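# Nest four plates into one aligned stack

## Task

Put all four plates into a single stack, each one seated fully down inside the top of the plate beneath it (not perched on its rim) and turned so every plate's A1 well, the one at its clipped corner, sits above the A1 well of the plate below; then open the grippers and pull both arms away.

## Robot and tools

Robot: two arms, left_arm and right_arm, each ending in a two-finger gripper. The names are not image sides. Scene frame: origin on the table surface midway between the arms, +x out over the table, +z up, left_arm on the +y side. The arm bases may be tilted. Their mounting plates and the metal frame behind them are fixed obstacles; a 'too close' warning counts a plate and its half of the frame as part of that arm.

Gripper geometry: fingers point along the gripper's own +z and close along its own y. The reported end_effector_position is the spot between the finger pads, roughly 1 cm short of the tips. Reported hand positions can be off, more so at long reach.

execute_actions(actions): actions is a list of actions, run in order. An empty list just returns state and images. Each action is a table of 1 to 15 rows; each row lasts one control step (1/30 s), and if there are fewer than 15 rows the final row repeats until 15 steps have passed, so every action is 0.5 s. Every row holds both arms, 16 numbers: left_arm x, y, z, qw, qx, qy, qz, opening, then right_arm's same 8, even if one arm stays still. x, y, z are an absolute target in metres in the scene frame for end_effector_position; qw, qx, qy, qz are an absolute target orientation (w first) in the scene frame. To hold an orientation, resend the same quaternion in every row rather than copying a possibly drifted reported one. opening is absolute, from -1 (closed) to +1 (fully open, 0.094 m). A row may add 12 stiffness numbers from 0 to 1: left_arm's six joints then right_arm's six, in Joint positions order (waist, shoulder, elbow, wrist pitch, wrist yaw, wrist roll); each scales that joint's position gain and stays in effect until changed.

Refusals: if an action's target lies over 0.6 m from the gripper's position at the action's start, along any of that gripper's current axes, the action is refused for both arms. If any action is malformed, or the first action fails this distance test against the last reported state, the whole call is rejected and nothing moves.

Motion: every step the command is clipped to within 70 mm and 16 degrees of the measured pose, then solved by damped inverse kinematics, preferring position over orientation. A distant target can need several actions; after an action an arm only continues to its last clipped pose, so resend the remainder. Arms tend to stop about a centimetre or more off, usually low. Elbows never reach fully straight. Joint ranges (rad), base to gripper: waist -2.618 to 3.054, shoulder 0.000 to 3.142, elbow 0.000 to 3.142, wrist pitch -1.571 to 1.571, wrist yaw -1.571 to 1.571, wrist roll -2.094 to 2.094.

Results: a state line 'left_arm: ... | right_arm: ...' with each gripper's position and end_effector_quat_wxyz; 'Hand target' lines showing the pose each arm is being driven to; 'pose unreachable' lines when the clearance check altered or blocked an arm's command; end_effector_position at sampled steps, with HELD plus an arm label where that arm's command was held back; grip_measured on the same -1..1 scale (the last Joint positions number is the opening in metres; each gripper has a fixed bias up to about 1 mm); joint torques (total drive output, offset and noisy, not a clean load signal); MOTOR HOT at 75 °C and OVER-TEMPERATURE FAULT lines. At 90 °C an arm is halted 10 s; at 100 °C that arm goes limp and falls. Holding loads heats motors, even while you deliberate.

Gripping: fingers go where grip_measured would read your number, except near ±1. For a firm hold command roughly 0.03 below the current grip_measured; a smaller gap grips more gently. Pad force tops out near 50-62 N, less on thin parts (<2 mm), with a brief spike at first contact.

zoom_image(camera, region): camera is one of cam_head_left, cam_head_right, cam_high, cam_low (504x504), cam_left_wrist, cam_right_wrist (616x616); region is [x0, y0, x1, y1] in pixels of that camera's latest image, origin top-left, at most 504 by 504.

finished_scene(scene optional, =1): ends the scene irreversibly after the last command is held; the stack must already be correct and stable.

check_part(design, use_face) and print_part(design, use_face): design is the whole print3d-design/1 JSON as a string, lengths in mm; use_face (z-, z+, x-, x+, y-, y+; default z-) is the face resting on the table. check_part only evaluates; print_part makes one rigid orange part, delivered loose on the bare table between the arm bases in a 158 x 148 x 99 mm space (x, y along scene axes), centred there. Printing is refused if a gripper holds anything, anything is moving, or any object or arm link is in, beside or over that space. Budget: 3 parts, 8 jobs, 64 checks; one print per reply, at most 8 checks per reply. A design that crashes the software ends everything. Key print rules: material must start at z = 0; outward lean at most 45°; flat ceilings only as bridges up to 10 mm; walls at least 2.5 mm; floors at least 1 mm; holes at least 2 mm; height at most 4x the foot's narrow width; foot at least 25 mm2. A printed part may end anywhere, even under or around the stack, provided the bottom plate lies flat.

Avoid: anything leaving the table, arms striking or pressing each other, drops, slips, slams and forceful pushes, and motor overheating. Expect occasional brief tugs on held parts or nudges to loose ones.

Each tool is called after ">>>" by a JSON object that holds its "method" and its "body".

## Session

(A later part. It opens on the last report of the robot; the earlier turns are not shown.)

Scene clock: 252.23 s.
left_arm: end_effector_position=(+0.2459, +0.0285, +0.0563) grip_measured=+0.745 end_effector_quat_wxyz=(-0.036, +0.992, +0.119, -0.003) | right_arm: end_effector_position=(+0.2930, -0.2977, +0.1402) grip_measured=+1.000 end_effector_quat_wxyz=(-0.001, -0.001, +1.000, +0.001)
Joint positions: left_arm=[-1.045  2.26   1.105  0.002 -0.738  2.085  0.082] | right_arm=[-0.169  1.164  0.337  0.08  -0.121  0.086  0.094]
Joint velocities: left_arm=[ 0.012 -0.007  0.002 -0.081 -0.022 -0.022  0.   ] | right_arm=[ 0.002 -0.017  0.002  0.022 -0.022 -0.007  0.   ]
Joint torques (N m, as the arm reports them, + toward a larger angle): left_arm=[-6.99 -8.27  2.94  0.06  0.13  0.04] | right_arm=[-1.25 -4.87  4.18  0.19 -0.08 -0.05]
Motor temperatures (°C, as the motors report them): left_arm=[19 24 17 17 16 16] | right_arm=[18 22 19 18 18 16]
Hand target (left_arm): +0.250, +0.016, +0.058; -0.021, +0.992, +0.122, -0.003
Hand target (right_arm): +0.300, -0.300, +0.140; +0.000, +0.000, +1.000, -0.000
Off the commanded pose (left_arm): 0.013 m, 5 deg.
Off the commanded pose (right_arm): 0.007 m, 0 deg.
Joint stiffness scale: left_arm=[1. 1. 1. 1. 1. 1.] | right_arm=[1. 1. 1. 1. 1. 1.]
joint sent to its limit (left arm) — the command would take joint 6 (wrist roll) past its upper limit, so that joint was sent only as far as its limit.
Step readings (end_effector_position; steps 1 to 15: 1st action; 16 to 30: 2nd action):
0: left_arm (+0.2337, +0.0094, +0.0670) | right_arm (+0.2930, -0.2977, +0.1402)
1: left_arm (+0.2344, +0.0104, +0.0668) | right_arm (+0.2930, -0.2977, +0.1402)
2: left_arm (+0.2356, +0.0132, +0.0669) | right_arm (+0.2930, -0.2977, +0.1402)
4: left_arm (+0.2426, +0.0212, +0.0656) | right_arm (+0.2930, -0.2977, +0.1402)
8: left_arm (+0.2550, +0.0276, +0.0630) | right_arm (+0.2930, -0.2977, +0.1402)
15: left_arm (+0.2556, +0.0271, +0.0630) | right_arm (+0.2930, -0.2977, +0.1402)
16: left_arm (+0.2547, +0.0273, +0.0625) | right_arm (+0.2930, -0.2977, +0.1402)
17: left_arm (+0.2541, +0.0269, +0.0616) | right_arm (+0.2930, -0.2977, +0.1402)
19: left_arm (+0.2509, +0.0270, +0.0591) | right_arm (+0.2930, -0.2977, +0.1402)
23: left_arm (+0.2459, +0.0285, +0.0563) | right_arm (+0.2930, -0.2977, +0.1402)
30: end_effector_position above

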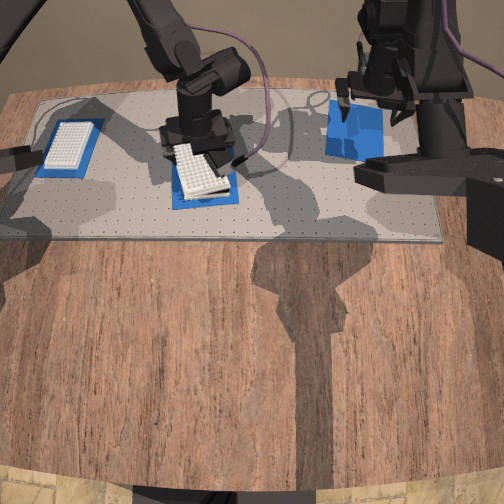

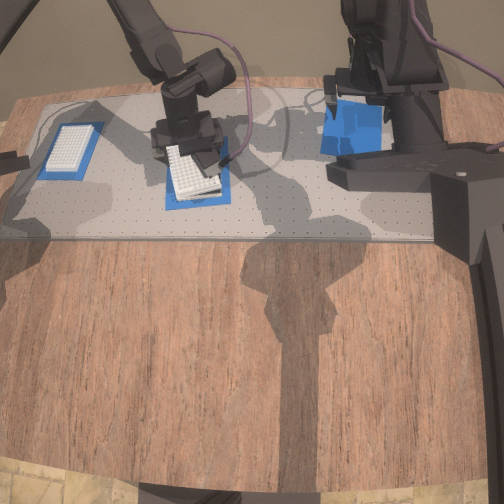

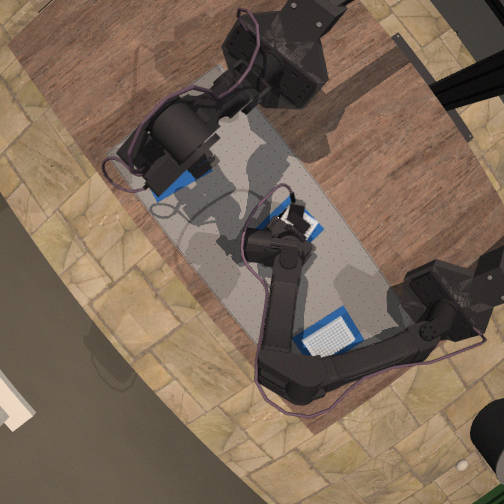

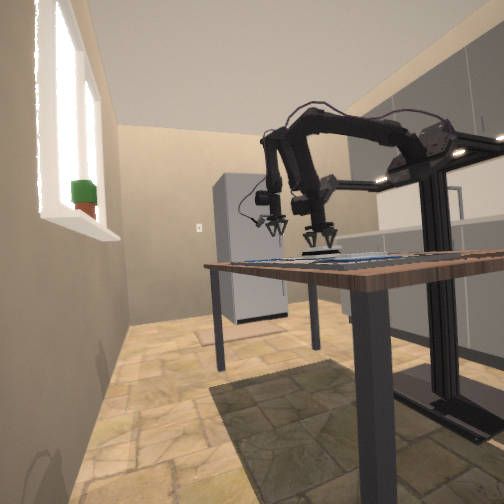

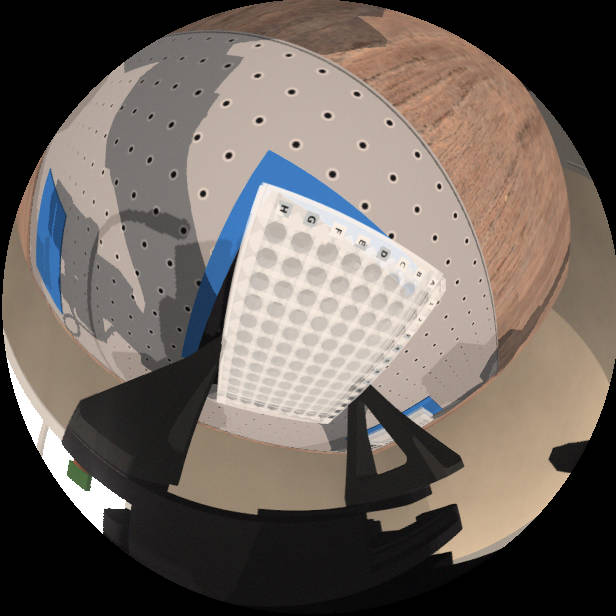

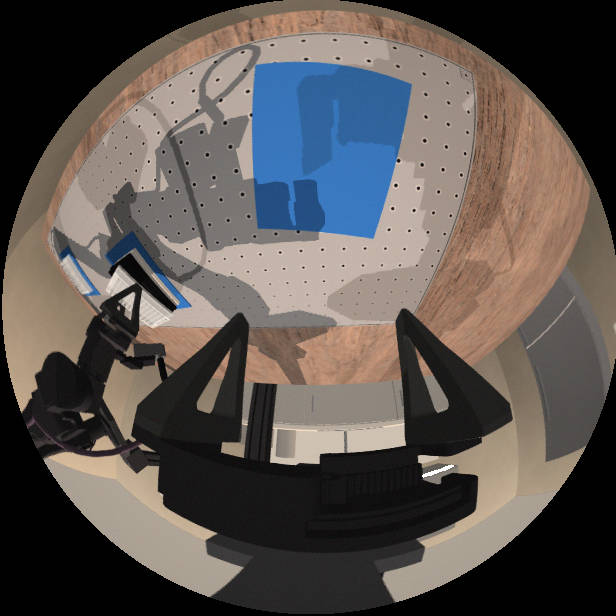

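>>> {"method": "execute_actions", "body": {"actions": [[[0.25,0.012,0.0555,0,0.992,0.122,0,0.7,0.3,-0.3,0.14,0,0,1,0,1]],[[0.25,0.014,0.0555,0,0.992,0.122,0,1,0.3,-0.3,0.14,0,0,1,0,1]],[[0.25,0.02,0.11,0,0.99,0.14,0,1,0.3,-0.3,0.14,0,0,1,0,1]],[[0.27,0.13,0.12,0,0.85,0.53,0,1,0.3,-0.25,0.14,0,0,1,0,1]],[[0.3,0.25,0.11,0,0.5,0.866,0,1,0.27,-0.15,0.12,0,-0.1,0.995,0,1]],[[0.31,0.315,0.09,0,0.07,0.997,0,1,0.25,-0.03,0.11,0,-0.156,0.988,0,1]],[[0.31,0.315,0.06,0,0.07,0.997,0,1,0.243,0.024,0.09,0,-0.156,0.988,0,1]],[[0.31,0.315,0.06,0,0.07,0.997,0,1,0.243,0.024,0.08,0,-0.156,0.988,0,1]]]}}

>>> {"method": "zoom_image", "body": {"camera": "cam_head_left", "region": [160,125,250,215]}}

>>> {"method": "zoom_image", "body": {"camera": "cam_head_left", "region": [20,90,130,190]}}

Scene clock: 264.67 s.
left_arm: end_effector_position=(+0.3123, +0.3142, +0.0617) grip_measured=+1.000 end_effector_quat_wxyz=(-0.000, +0.074, +0.997, +0.001) | right_arm: end_effector_position=(+0.2364, +0.0155, +0.0795) grip_measured=+1.000 end_effector_quat_wxyz=(-0.009, -0.159, +0.987, -0.005)
Joint positions: left_arm=[-0.124  1.656  0.488  0.425 -0.099  0.164  0.094] | right_arm=[ 0.903  2.023  1.108 -0.088  0.62   0.606  0.094]
Joint velocities: left_arm=[ 0.007 -0.012 -0.002  0.022 -0.007  0.007  0.   ] | right_arm=[-0.017  0.007 -0.012 -0.022 -0.022 -0.007  0.   ]
Joint torques (N m, as the arm reports them, + toward a larger angle): left_arm=[-0.18 -6.76 -0.6   0.42  0.08 -0.06] | right_arm=[ 5.33 -8.82  4.68  0.26  0.04 -0.02]
Motor temperatures (°C, as the motors report them): left_arm=[19 25 17 17 16 16] | right_arm=[18 22 19 18 18 16]
Hand target (left_arm): +0.310, +0.315, +0.060; -0.000, +0.070, +0.998, -0.000
Hand target (right_arm): +0.243, +0.024, +0.080; +0.000, -0.156, +0.988, -0.000
Off the commanded pose (left_arm): 0.003 m, 1 deg.
Off the commanded pose (right_arm): 0.011 m, 1 deg.
Joint stiffness scale: left_arm=[1. 1. 1. 1. 1. 1.] | right_arm=[1. 1. 1. 1. 1. 1.]
Step readings (end_effector_position; steps 1 to 15: 1st action; 16 to 30: 2nd action; 31 to 45: 3rd action; 46 to 60: 4th action; 61 to 75: 5th action; 76 to 90: 6th action; 91 to 105: 7th action; 106 to 120: 8th action):
0: left_arm (+0.2459, +0.0285, +0.0563) | right_arm (+0.2930, -0.2977, +0.1402)
1: left_arm (+0.2462, +0.0279, +0.0562) | right_arm (+0.2930, -0.2977, +0.1402)
2: left_arm (+0.2465, +0.0269, +0.0562) | right_arm (+0.2930, -0.2977, +0.1402)
4: left_arm (+0.2477, +0.0250, +0.0560) | right_arm (+0.2930, -0.2977, +0.1402)
8: left_arm (+0.2490, +0.0229, +0.0559) | right_arm (+0.2930, -0.2977, +0.1402)
15: left_arm (+0.2495, +0.0218, +0.0559) | right_arm (+0.2930, -0.2977, +0.1402)
16: left_arm (+0.2495, +0.0218, +0.0559) | right_arm (+0.2930, -0.2977, +0.1402)
17: left_arm (+0.2496, +0.0217, +0.0559) | right_arm (+0.2930, -0.2977, +0.1402)
19: left_arm (+0.2497, +0.0216, +0.0559) | right_arm (+0.2930, -0.2977, +0.1402)
23: left_arm (+0.2498, +0.0214, +0.0559) | right_arm (+0.2930, -0.2977, +0.1402)
30: left_arm (+0.2498, +0.0214, +0.0559) | right_arm (+0.2930, -0.2977, +0.1402)
31: left_arm (+0.2501, +0.0220, +0.0589) | right_arm (+0.2930, -0.2977, +0.1402)
32: left_arm (+0.2492, +0.0257, +0.0657) | right_arm (+0.2930, -0.2977, +0.1402)
34: left_arm (+0.2512, +0.0275, +0.0826) | right_arm (+0.2930, -0.2977, +0.1402)
38: left_arm (+0.2624, +0.0156, +0.1029) | right_arm (+0.2930, -0.2977, +0.1402)
45: left_arm (+0.2614, +0.0179, +0.1043) | right_arm (+0.2930, -0.2977, +0.1402)
46: left_arm (+0.2609, +0.0224, +0.1046) | right_arm (+0.2921, -0.2943, +0.1397)
47: left_arm (+0.2597, +0.0354, +0.1069) | right_arm (+0.2899, -0.2796, +0.1390)
49: left_arm (+0.2594, +0.0764, +0.1095) | right_arm (+0.2865, -0.2507, +0.1397)
53: left_arm (+0.2690, +0.1398, +0.1130) | right_arm (+0.2934, -0.2437, +0.1407)
60: left_arm (+0.2755, +0.1345, +0.1180) | right_arm (+0.2950, -0.2511, +0.1406)
61: left_arm (+0.2750, +0.1380, +0.1169) | right_arm (+0.2931, -0.2470, +0.1401)
62: left_arm (+0.2758, +0.1514, +0.1156) | right_arm (+0.2864, -0.2273, +0.1394)
64: left_arm (+0.2831, +0.1970, +0.1112) | right_arm (+0.2649, -0.1803, +0.1388)
68: left_arm (+0.3022, +0.2628, +0.1090) | right_arm (+0.2462, -0.1453, +0.1271)
75: left_arm (+0.3022, +0.2515, +0.1089) | right_arm (+0.2566, -0.1558, +0.1212)
76: left_arm (+0.3012, +0.2563, +0.1069) | right_arm (+0.2570, -0.1524, +0.1213)
77: left_arm (+0.3020, +0.2721, +0.1029) | right_arm (+0.2537, -0.1375, +0.1212)
79: left_arm (+0.3044, +0.3128, +0.0971) | right_arm (+0.2446, -0.0929, +0.1221)
83: left_arm (+0.3021, +0.3273, +0.0945) | right_arm (+0.2428, -0.0227, +0.1168)
90: left_arm (+0.3030, +0.3161, +0.0920) | right_arm (+0.2486, -0.0264, +0.1117)
91: left_arm (+0.3034, +0.3165, +0.0893) | right_arm (+0.2479, -0.0256, +0.1096)
92: left_arm (+0.3035, +0.3175, +0.0835) | right_arm (+0.2485, -0.0166, +0.1038)
94: left_arm (+0.2968, +0.3196, +0.0718) | right_arm (+0.2471, +0.0078, +0.0926)
98: left_arm (+0.2896, +0.3172, +0.0629) | right_arm (+0.2416, +0.0217, +0.0856)
105: left_arm (+0.3066, +0.3144, +0.0618) | right_arm (+0.2406, +0.0167, +0.0858)
106: left_arm (+0.3077, +0.3143, +0.0618) | right_arm (+0.2406, +0.0167, +0.0853)
107: left_arm (+0.3087, +0.3143, +0.0617) | right_arm (+0.2403, +0.0173, +0.0843)
109: left_arm (+0.3101, +0.3143, +0.0617) | right_arm (+0.2389, +0.0172, +0.0819)
113: left_arm (+0.3115, +0.3142, +0.0617) | right_arm (+0.2365, +0.0156, +0.0797)
120: end_effector_position above

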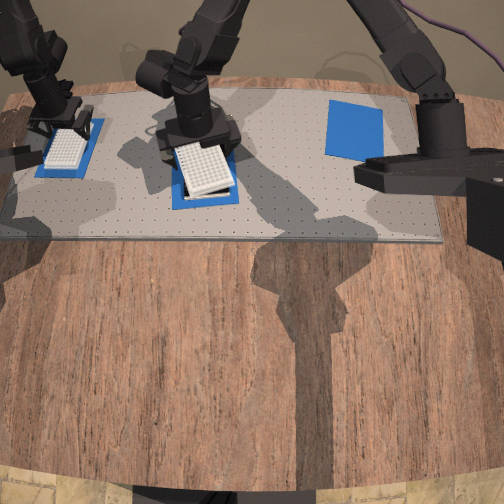

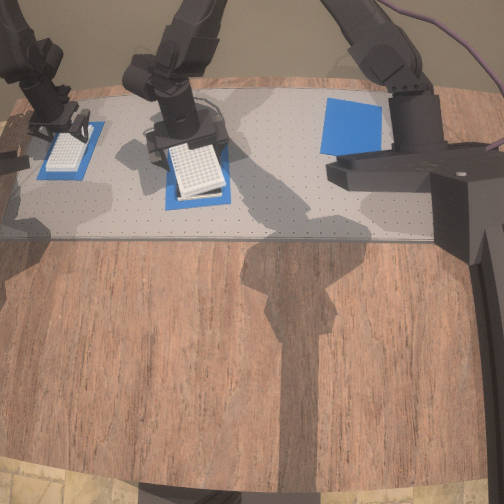

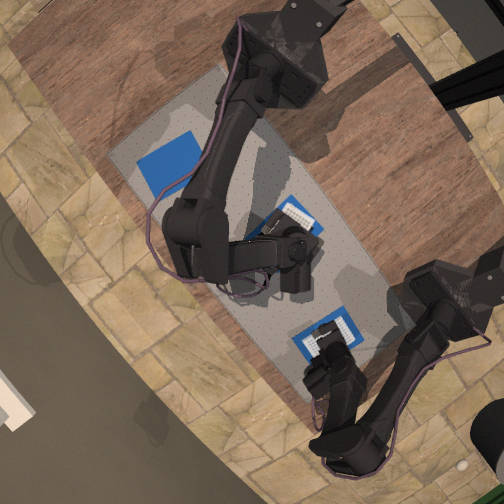

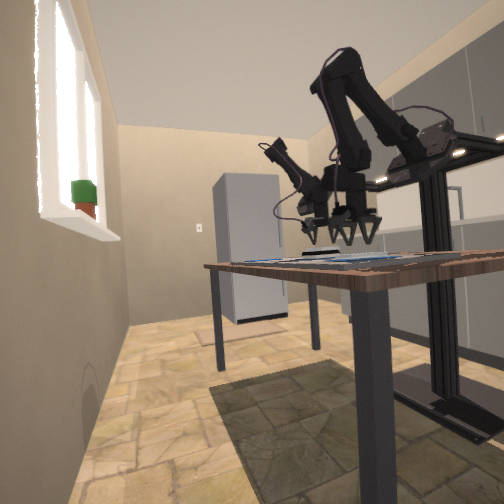

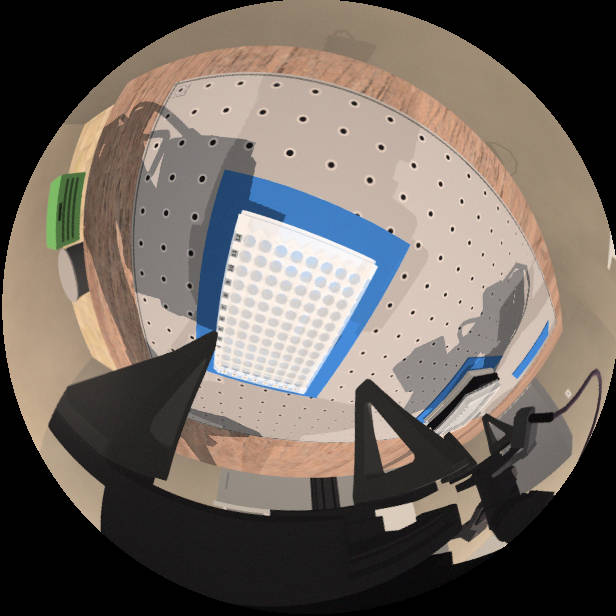

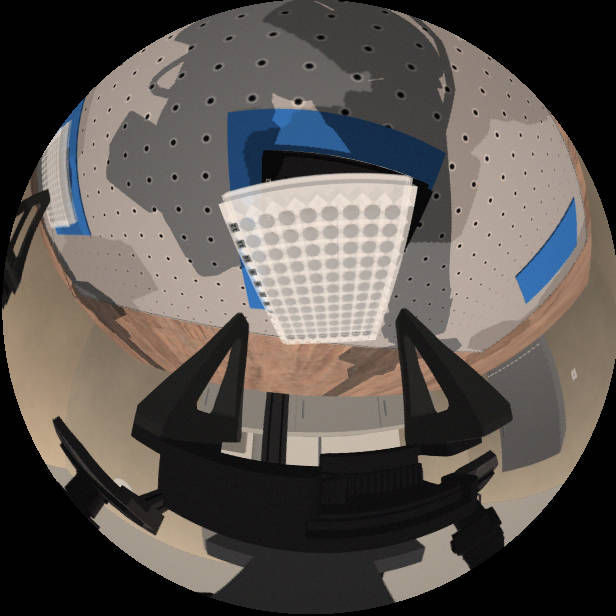

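Region (160, 125, 250, 215) of cam_head_left's 504x504 image, scaled by 5.600, with more detail than that image has.

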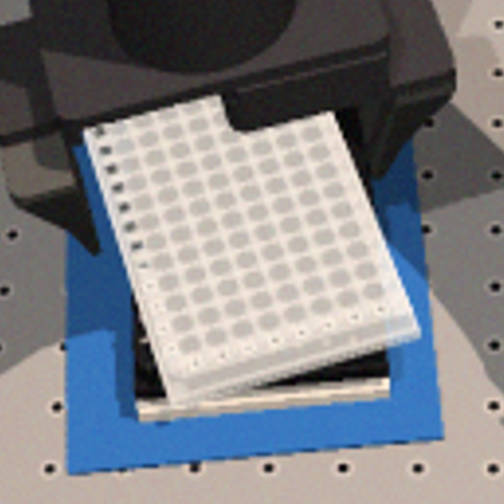

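Region (20, 90, 130, 190) of cam_head_left's 504x504 image, scaled by 4.582, with more detail than that image has; it fills the top 458 rows of this view, and the rest is white.

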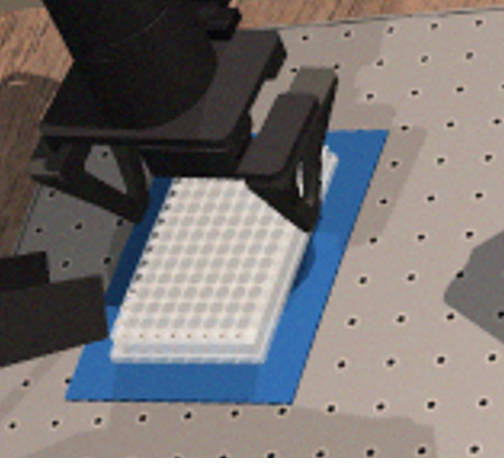

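>>> {"method": "execute_actions", "body": {"actions": [[[0.318,0.315,0.036,0,0.06,0.998,0,1,0.243,0.024,0.064,0,-0.185,0.983,0,1]],[[0.318,0.315,0.036,0,0.06,0.998,0,1,0.243,0.024,0.062,0,-0.185,0.983,0,1]]]}}

>>> {"method": "zoom_image", "body": {"camera": "cam_head_left", "region": [20,90,130,190]}}

>>> {"method": "zoom_image", "body": {"camera": "cam_head_left", "region": [160,125,250,215]}}

Scene clock: 272.80 s.
left_arm: end_effector_position=(+0.3028, +0.3108, +0.0389) grip_measured=+1.000 end_effector_quat_wxyz=(-0.018, +0.069, +0.997, -0.004) | right_arm: end_effector_position=(+0.2375, +0.0119, +0.0624) grip_measured=+1.000 end_effector_quat_wxyz=(-0.009, -0.190, +0.982, -0.012)
Joint positions: left_arm=[-0.124  1.782  0.537  0.465 -0.094  0.149  0.094] | right_arm=[ 0.875  2.072  1.129 -0.054  0.616  0.522  0.094]
Joint velocities: left_arm=[ 0.022  0.007  0.017 -0.051  0.037 -0.022  0.   ] | right_arm=[-0.012  0.007 -0.002  0.066 -0.022  0.022  0.   ]
Joint torques (N m, as the arm reports them, + toward a larger angle): left_arm=[ 0.33 -7.53  1.33  0.34  0.08 -0.06] | right_arm=[ 5.44 -8.55  4.46  0.38 -0.05 -0.03]
Motor temperatures (°C, as the motors report them): left_arm=[18 24 17 17 16 16] | right_arm=[19 24 19 18 18 16]
Hand target (left_arm): +0.318, +0.315, +0.036; -0.000, +0.060, +0.998, -0.000
Hand target (right_arm): +0.243, +0.024, +0.062; +0.000, -0.185, +0.983, -0.000
Off the commanded pose (left_arm): 0.016 m, 2 deg.
Off the commanded pose (right_arm): 0.013 m, 2 deg.
Joint stiffness scale: left_arm=[1. 1. 1. 1. 1. 1.] | right_arm=[1. 1. 1. 1. 1. 1.]
Step readings (end_effector_position; steps 1 to 15: 1st action; 16 to 30: 2nd action):
0: left_arm (+0.3124, +0.3142, +0.0617) | right_arm (+0.2364, +0.0155, +0.0795)
1: left_arm (+0.3121, +0.3140, +0.0596) | right_arm (+0.2366, +0.0153, +0.0783)
2: left_arm (+0.3127, +0.3133, +0.0545) | right_arm (+0.2373, +0.0164, +0.0757)
4: left_arm (+0.3090, +0.3120, +0.0443) | right_arm (+0.2381, +0.0153, +0.0691)
8: left_arm (+0.3005, +0.3109, +0.0390) | right_arm (+0.2362, +0.0099, +0.0626)
15: left_arm (+0.3021, +0.3108, +0.0390) | right_arm (+0.2367, +0.0106, +0.0625)
16: left_arm (+0.3022, +0.3108, +0.0390) | right_arm (+0.2368, +0.0108, +0.0625)
17: left_arm (+0.3024, +0.3109, +0.0390) | right_arm (+0.2369, +0.0110, +0.0625)
19: left_arm (+0.3026, +0.3108, +0.0390) | right_arm (+0.2372, +0.0113, +0.0625)
23: left_arm (+0.3027, +0.3108, +0.0390) | right_arm (+0.2374, +0.0117, +0.0625)
30: end_effector_position above

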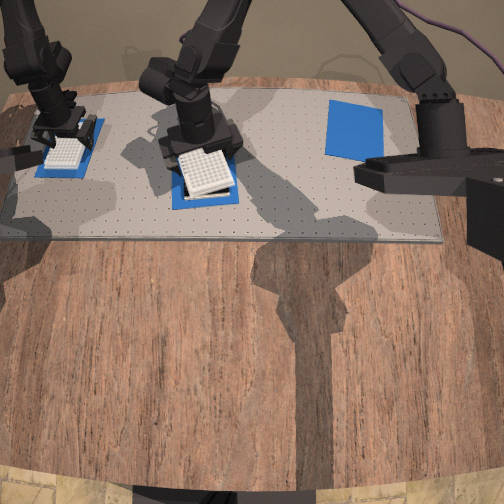

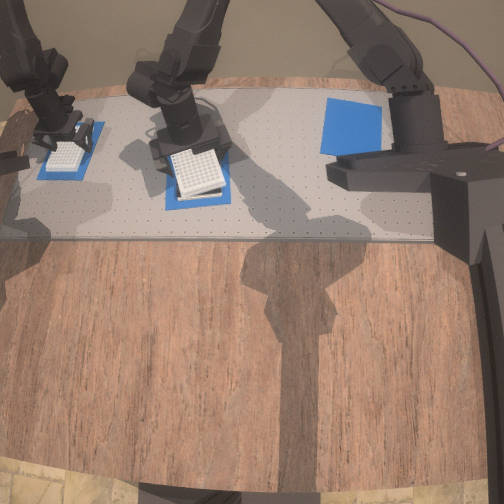

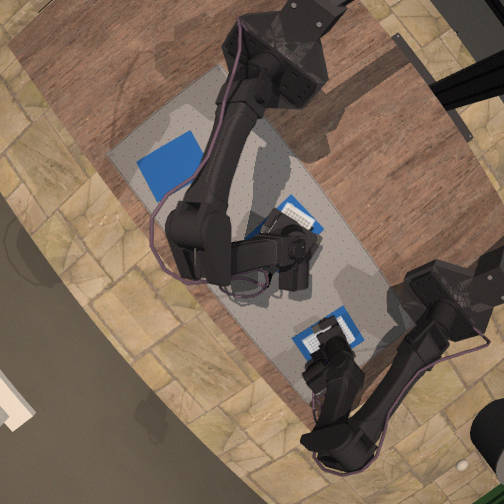

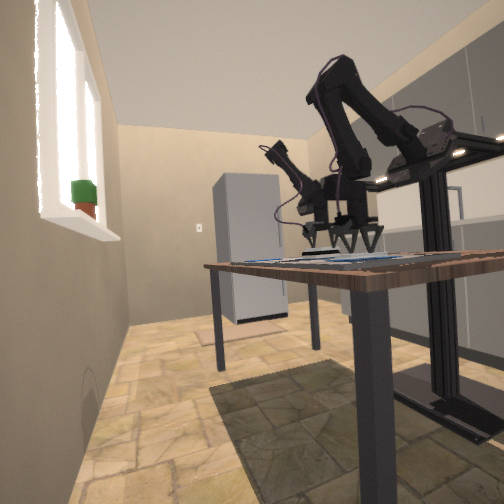

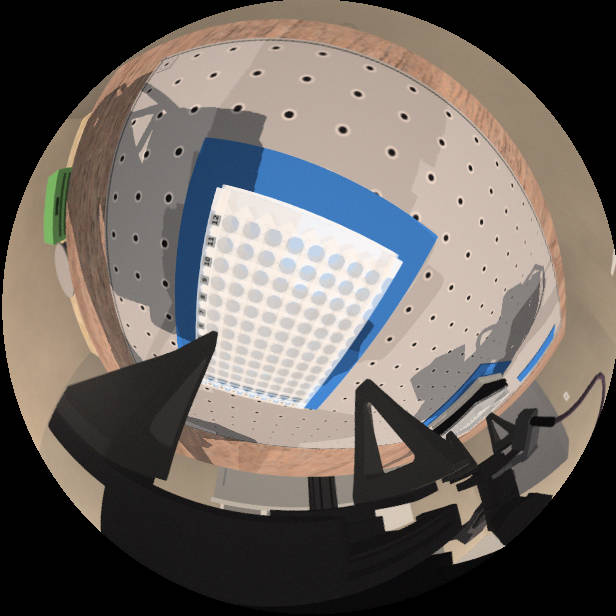

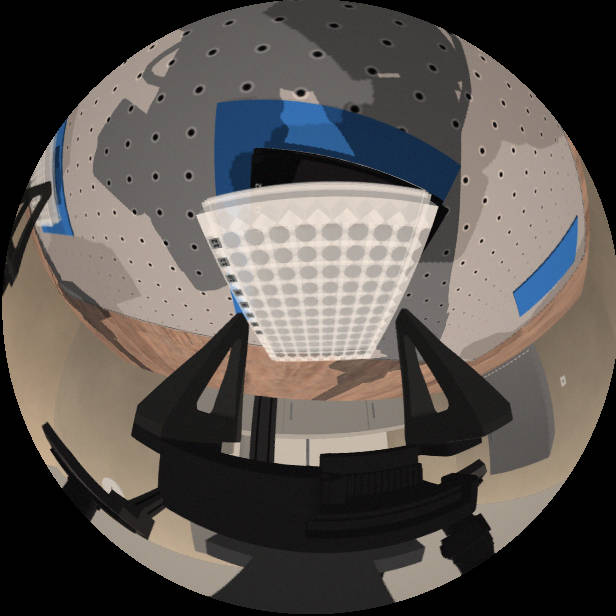

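Region (20, 90, 130, 190) of cam_head_left's 504x504 image, scaled by 4.582, with more detail than that image has; it fills the top 458 rows of this view, and the rest is white.

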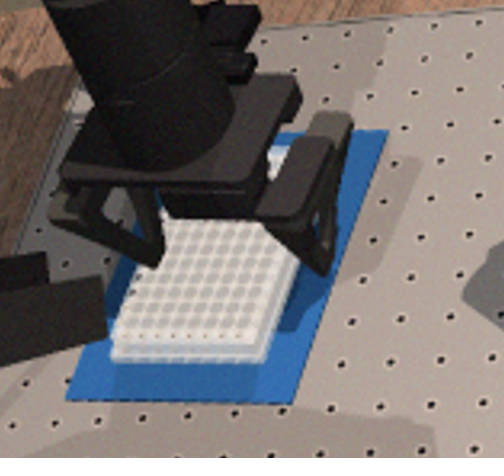

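Region (160, 125, 250, 215) of cam_head_left's 504x504 image, scaled by 5.600, with more detail than that image has.

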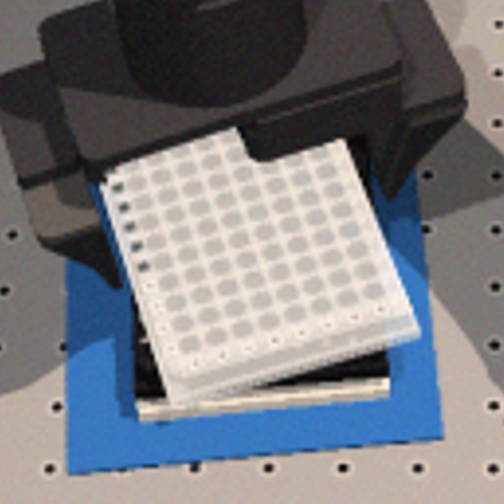

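>>> {"method": "execute_actions", "body": {"actions": [[[0.315,0.328,0.05,0,0.04,0.999,0,1,0.243,0.027,0.055,0,-0.185,0.983,0,1]],[[0.32,0.326,0.033,0,0.04,0.999,0,1,0.243,0.027,0.053,0,-0.185,0.983,0,1]]]}}

>>> {"method": "zoom_image", "body": {"camera": "cam_head_left", "region": [20,90,130,190]}}

>>> {"method": "zoom_image", "body": {"camera": "cam_low", "region": [280,215,400,270]}}

Scene clock: 278.37 s.
left_arm: end_effector_position=(+0.3073, +0.3256, +0.0358) grip_measured=+1.000 end_effector_quat_wxyz=(-0.015, +0.044, +0.999, -0.000) | right_arm: end_effector_position=(+0.2367, +0.0160, +0.0552) grip_measured=+1.000 end_effector_quat_wxyz=(-0.009, -0.191, +0.981, -0.011)
Joint positions: left_arm=[-0.071  1.788  0.552  0.466 -0.06   0.137  0.094] | right_arm=[ 0.87   2.101  1.152 -0.041  0.61   0.512  0.094]
Joint velocities: left_arm=[-0.012  0.002  0.007 -0.007  0.037 -0.007  0.   ] | right_arm=[-0.002  0.002 -0.007 -0.037 -0.007 -0.051  0.   ]
Joint torques (N m, as the arm reports them, + toward a larger angle): left_arm=[-0.31 -7.7   1.06  0.31  0.04 -0.06] | right_arm=[ 5.22 -8.29  4.72  0.41 -0.04  0.  ]
Motor temperatures (°C, as the motors report them): left_arm=[18 25 17 17 16 16] | right_arm=[19 24 20 18 18 16]
Hand target (left_arm): +0.320, +0.326, +0.034; +0.000, +0.040, +0.999, +0.000
Hand target (right_arm): +0.243, +0.027, +0.053; +0.000, -0.185, +0.983, -0.000
Off the commanded pose (left_arm): 0.013 m, 2 deg.
Off the commanded pose (right_arm): 0.013 m, 2 deg.
Joint stiffness scale: left_arm=[1. 1. 1. 1. 1. 1.] | right_arm=[1. 1. 1. 1. 1. 1.]
Step readings (end_effector_position; steps 1 to 15: 1st action; 16 to 30: 2nd action):
0: left_arm (+0.3029, +0.3108, +0.0389) | right_arm (+0.2375, +0.0119, +0.0624)
1: left_arm (+0.3037, +0.3114, +0.0395) | right_arm (+0.2374, +0.0124, +0.0619)
2: left_arm (+0.3052, +0.3142, +0.0406) | right_arm (+0.2377, +0.0140, +0.0606)
4: left_arm (+0.3116, +0.3230, +0.0433) | right_arm (+0.2377, +0.0160, +0.0577)
8: left_arm (+0.3175, +0.3282, +0.0461) | right_arm (+0.2364, +0.0153, +0.0554)
15: left_arm (+0.3176, +0.3268, +0.0460) | right_arm (+0.2365, +0.0152, +0.0553)
16: left_arm (+0.3171, +0.3267, +0.0451) | right_arm (+0.2365, +0.0153, +0.0553)
17: left_arm (+0.3166, +0.3265, +0.0427) | right_arm (+0.2365, +0.0154, +0.0553)
19: left_arm (+0.3124, +0.3260, +0.0382) | right_arm (+0.2366, +0.0156, +0.0553)
23: left_arm (+0.3071, +0.3256, +0.0358) | right_arm (+0.2367, +0.0158, +0.0553)
30: end_effector_position above

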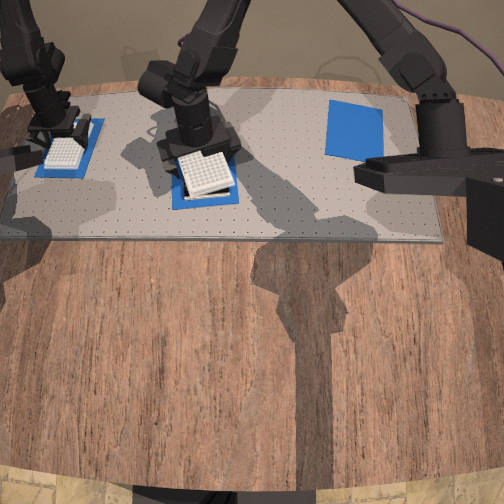

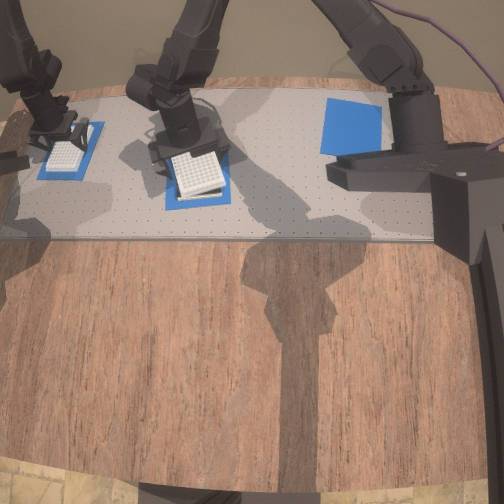

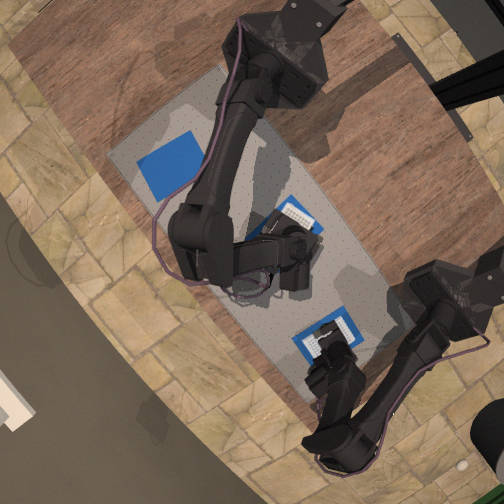

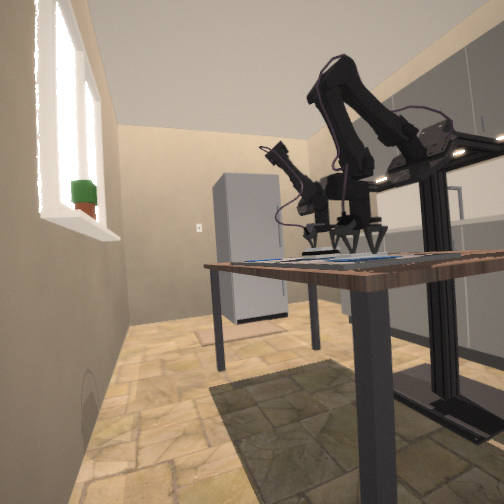

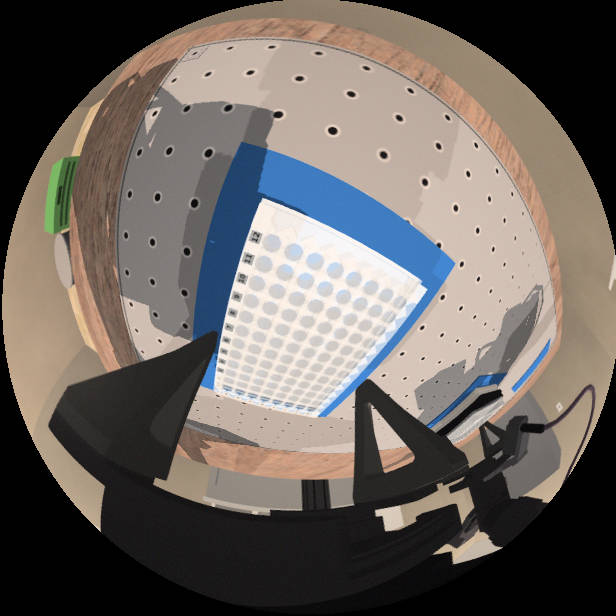

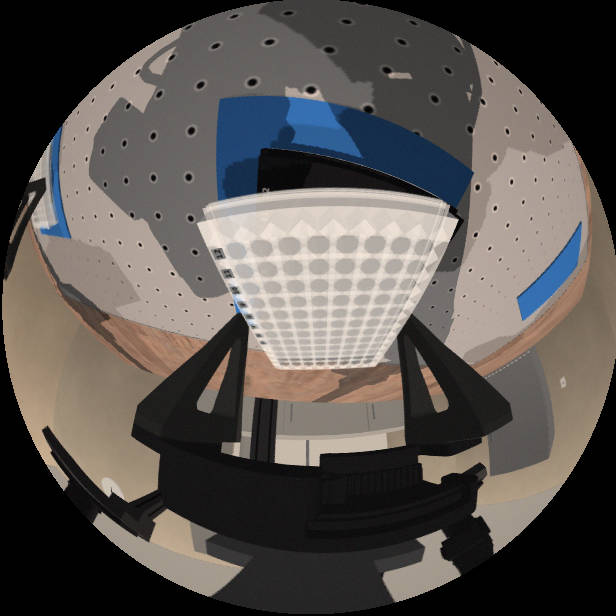

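Region (20, 90, 130, 190) of cam_head_left's 504x504 image, scaled by 4.582, with more detail than that image has; it fills the top 458 rows of this view, and the rest is white.

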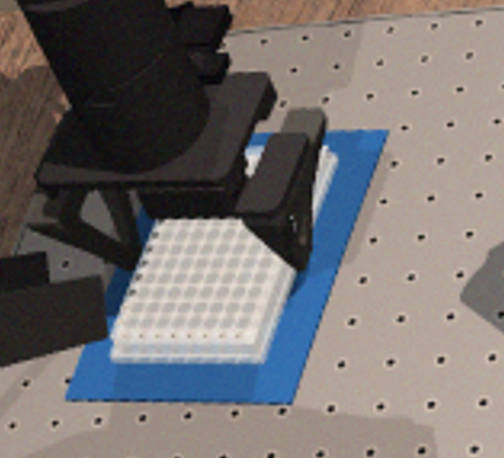

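Region (280, 215, 400, 270) of cam_low's 504x504 image, scaled by 4.200, with more detail than that image has; it fills the top 231 rows of this view, and the rest is white.

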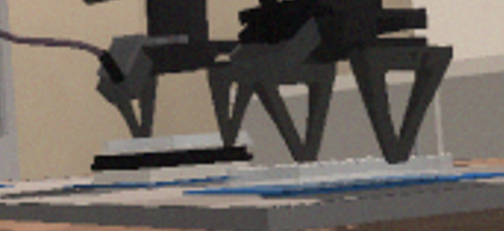

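>>> {"method": "execute_actions", "body": {"actions": [[[0.322,0.321,0.023,0,0.04,0.999,0,1,0.243,0.026,0.0505,0,-0.185,0.983,0,1]],[[0.322,0.321,0.023,0,0.04,0.999,0,1,0.243,0.026,0.0505,0,-0.185,0.983,0,0.85],[0.322,0.321,0.023,0,0.04,0.999,0,1,0.243,0.026,0.0505,0,-0.185,0.983,0,0.85],[0.322,0.321,0.023,0,0.04,0.999,0,1,0.243,0.026,0.0505,0,-0.185,0.983,0,0.8],[0.322,0.321,0.023,0,0.04,0.999,0,1,0.243,0.026,0.0505,0,-0.185,0.983,0,0.8],[0.322,0.321,0.023,0,0.04,0.999,0,1,0.243,0.026,0.0505,0,-0.185,0.983,0,0.71]]]}}

>>> {"method": "zoom_image", "body": {"camera": "cam_head_left", "region": [20,90,130,190]}}

Scene clock: 285.00 s.
left_arm: end_effector_position=(+0.3092, +0.3253, +0.0261) grip_measured=+1.000 end_effector_quat_wxyz=(-0.016, +0.038, +0.999, -0.000) | right_arm: end_effector_position=(+0.2361, +0.0132, +0.0508) grip_measured=+0.784 end_effector_quat_wxyz=(-0.010, -0.191, +0.981, -0.013)
Joint positions: left_arm=[-0.071  1.834  0.583  0.479 -0.061  0.126  0.094] | right_arm=[ 0.861  2.112  1.152 -0.033  0.607  0.507  0.084]
Joint velocities: left_arm=[-0.017  0.002 -0.007 -0.007  0.022 -0.051  0.   ] | right_arm=[-0.007  0.022  0.007 -0.022 -0.007 -0.007  0.   ]
Joint torques (N m, as the arm reports them, + toward a larger angle): left_arm=[-1.47 -7.41  1.12  0.35 -0.08 -0.06] | right_arm=[ 5.55 -8.79  4.52  0.39 -0.04 -0.04]
Motor temperatures (°C, as the motors report them): left_arm=[18 25 17 17 16 16] | right_arm=[19 24 20 18 18 16]
Hand target (left_arm): +0.322, +0.321, +0.023; -0.000, +0.040, +0.999, -0.000
Hand target (right_arm): +0.243, +0.026, +0.051; +0.000, -0.185, +0.983, -0.000
Off the commanded pose (left_arm): 0.014 m, 2 deg.
Off the commanded pose (right_arm): 0.015 m, 2 deg.
Joint stiffness scale: left_arm=[1. 1. 1. 1. 1. 1.] | right_arm=[1. 1. 1. 1. 1. 1.]
Step readings (end_effector_position; steps 1 to 15: 1st action; 16 to 30: 2nd action):
0: left_arm (+0.3073, +0.3256, +0.0358) | right_arm (+0.2367, +0.0160, +0.0552)
1: left_arm (+0.3075, +0.3257, +0.0348) | right_arm (+0.2366, +0.0160, +0.0550)
2: left_arm (+0.3083, +0.3256, +0.0324) | right_arm (+0.2367, +0.0159, +0.0543)
4: left_arm (+0.3095, +0.3254, +0.0280) | right_arm (+0.2365, +0.0146, +0.0527)
8: left_arm (+0.3085, +0.3252, +0.0261) | right_arm (+0.2360, +0.0128, +0.0508)
15: left_arm (+0.3091, +0.3253, +0.0261) | right_arm (+0.2362, +0.0131, +0.0508)
16: left_arm (+0.3091, +0.3253, +0.0261) | right_arm (+0.2362, +0.0131, +0.0508)
17: left_arm (+0.3091, +0.3253, +0.0261) | right_arm (+0.2362, +0.0131, +0.0508)
19: left_arm (+0.3092, +0.3253, +0.0261) | right_arm (+0.2362, +0.0131, +0.0508)
23: left_arm (+0.3092, +0.3253, +0.0261) | right_arm (+0.2361, +0.0132, +0.0508)
30: end_effector_position above

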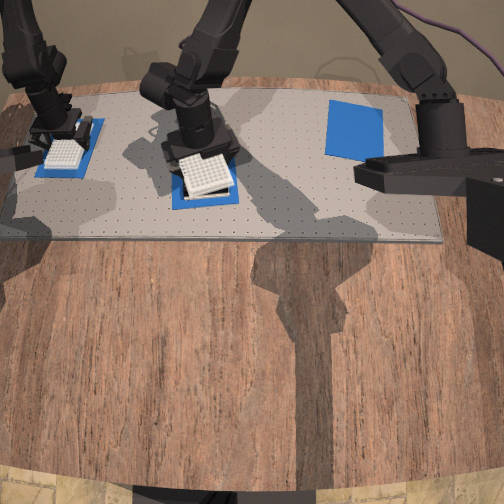

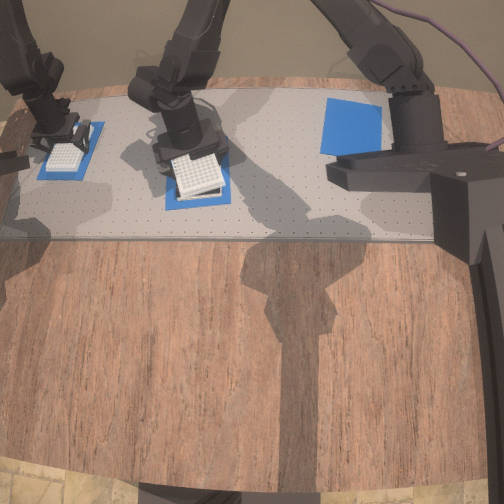

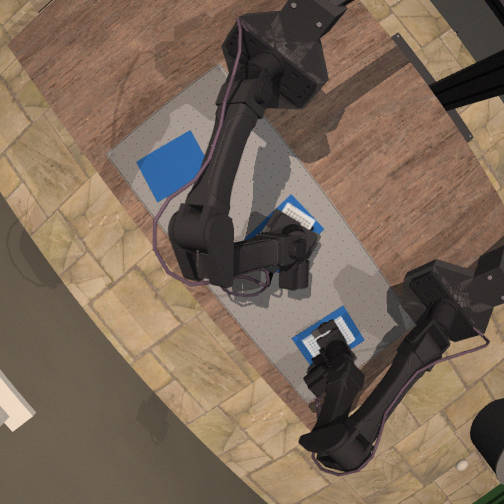

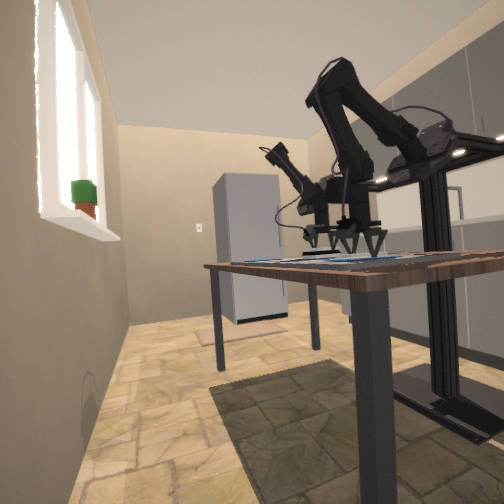

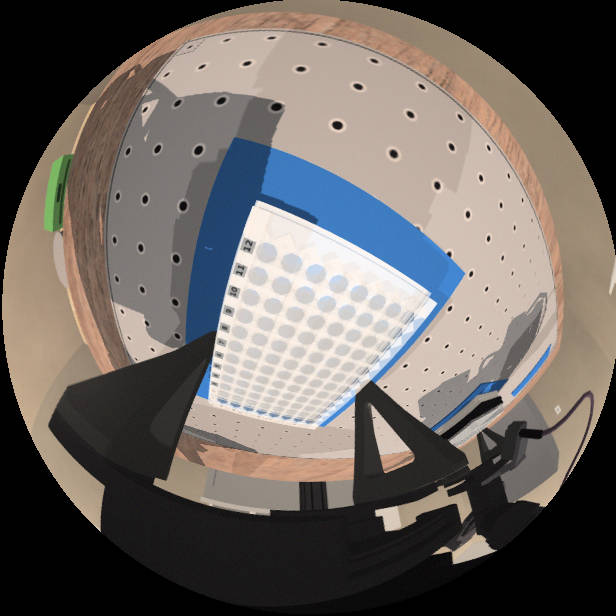

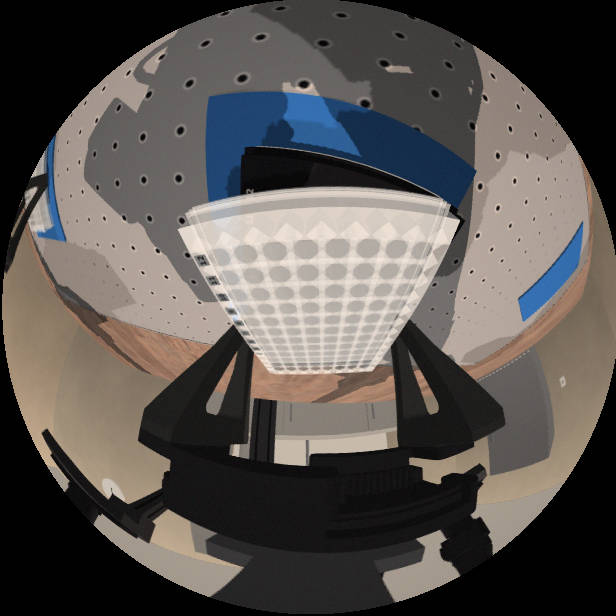

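Region (20, 90, 130, 190) of cam_head_left's 504x504 image, scaled by 4.582, with more detail than that image has; it fills the top 458 rows of this view, and the rest is white.

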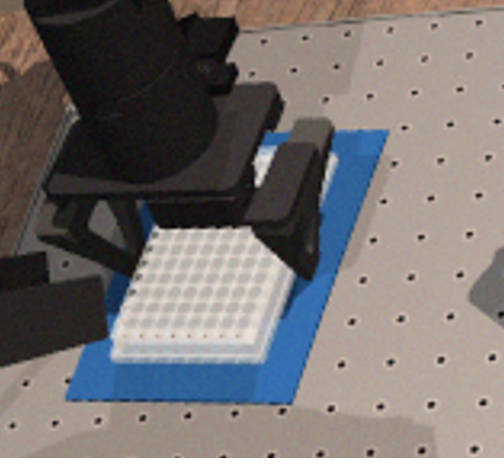

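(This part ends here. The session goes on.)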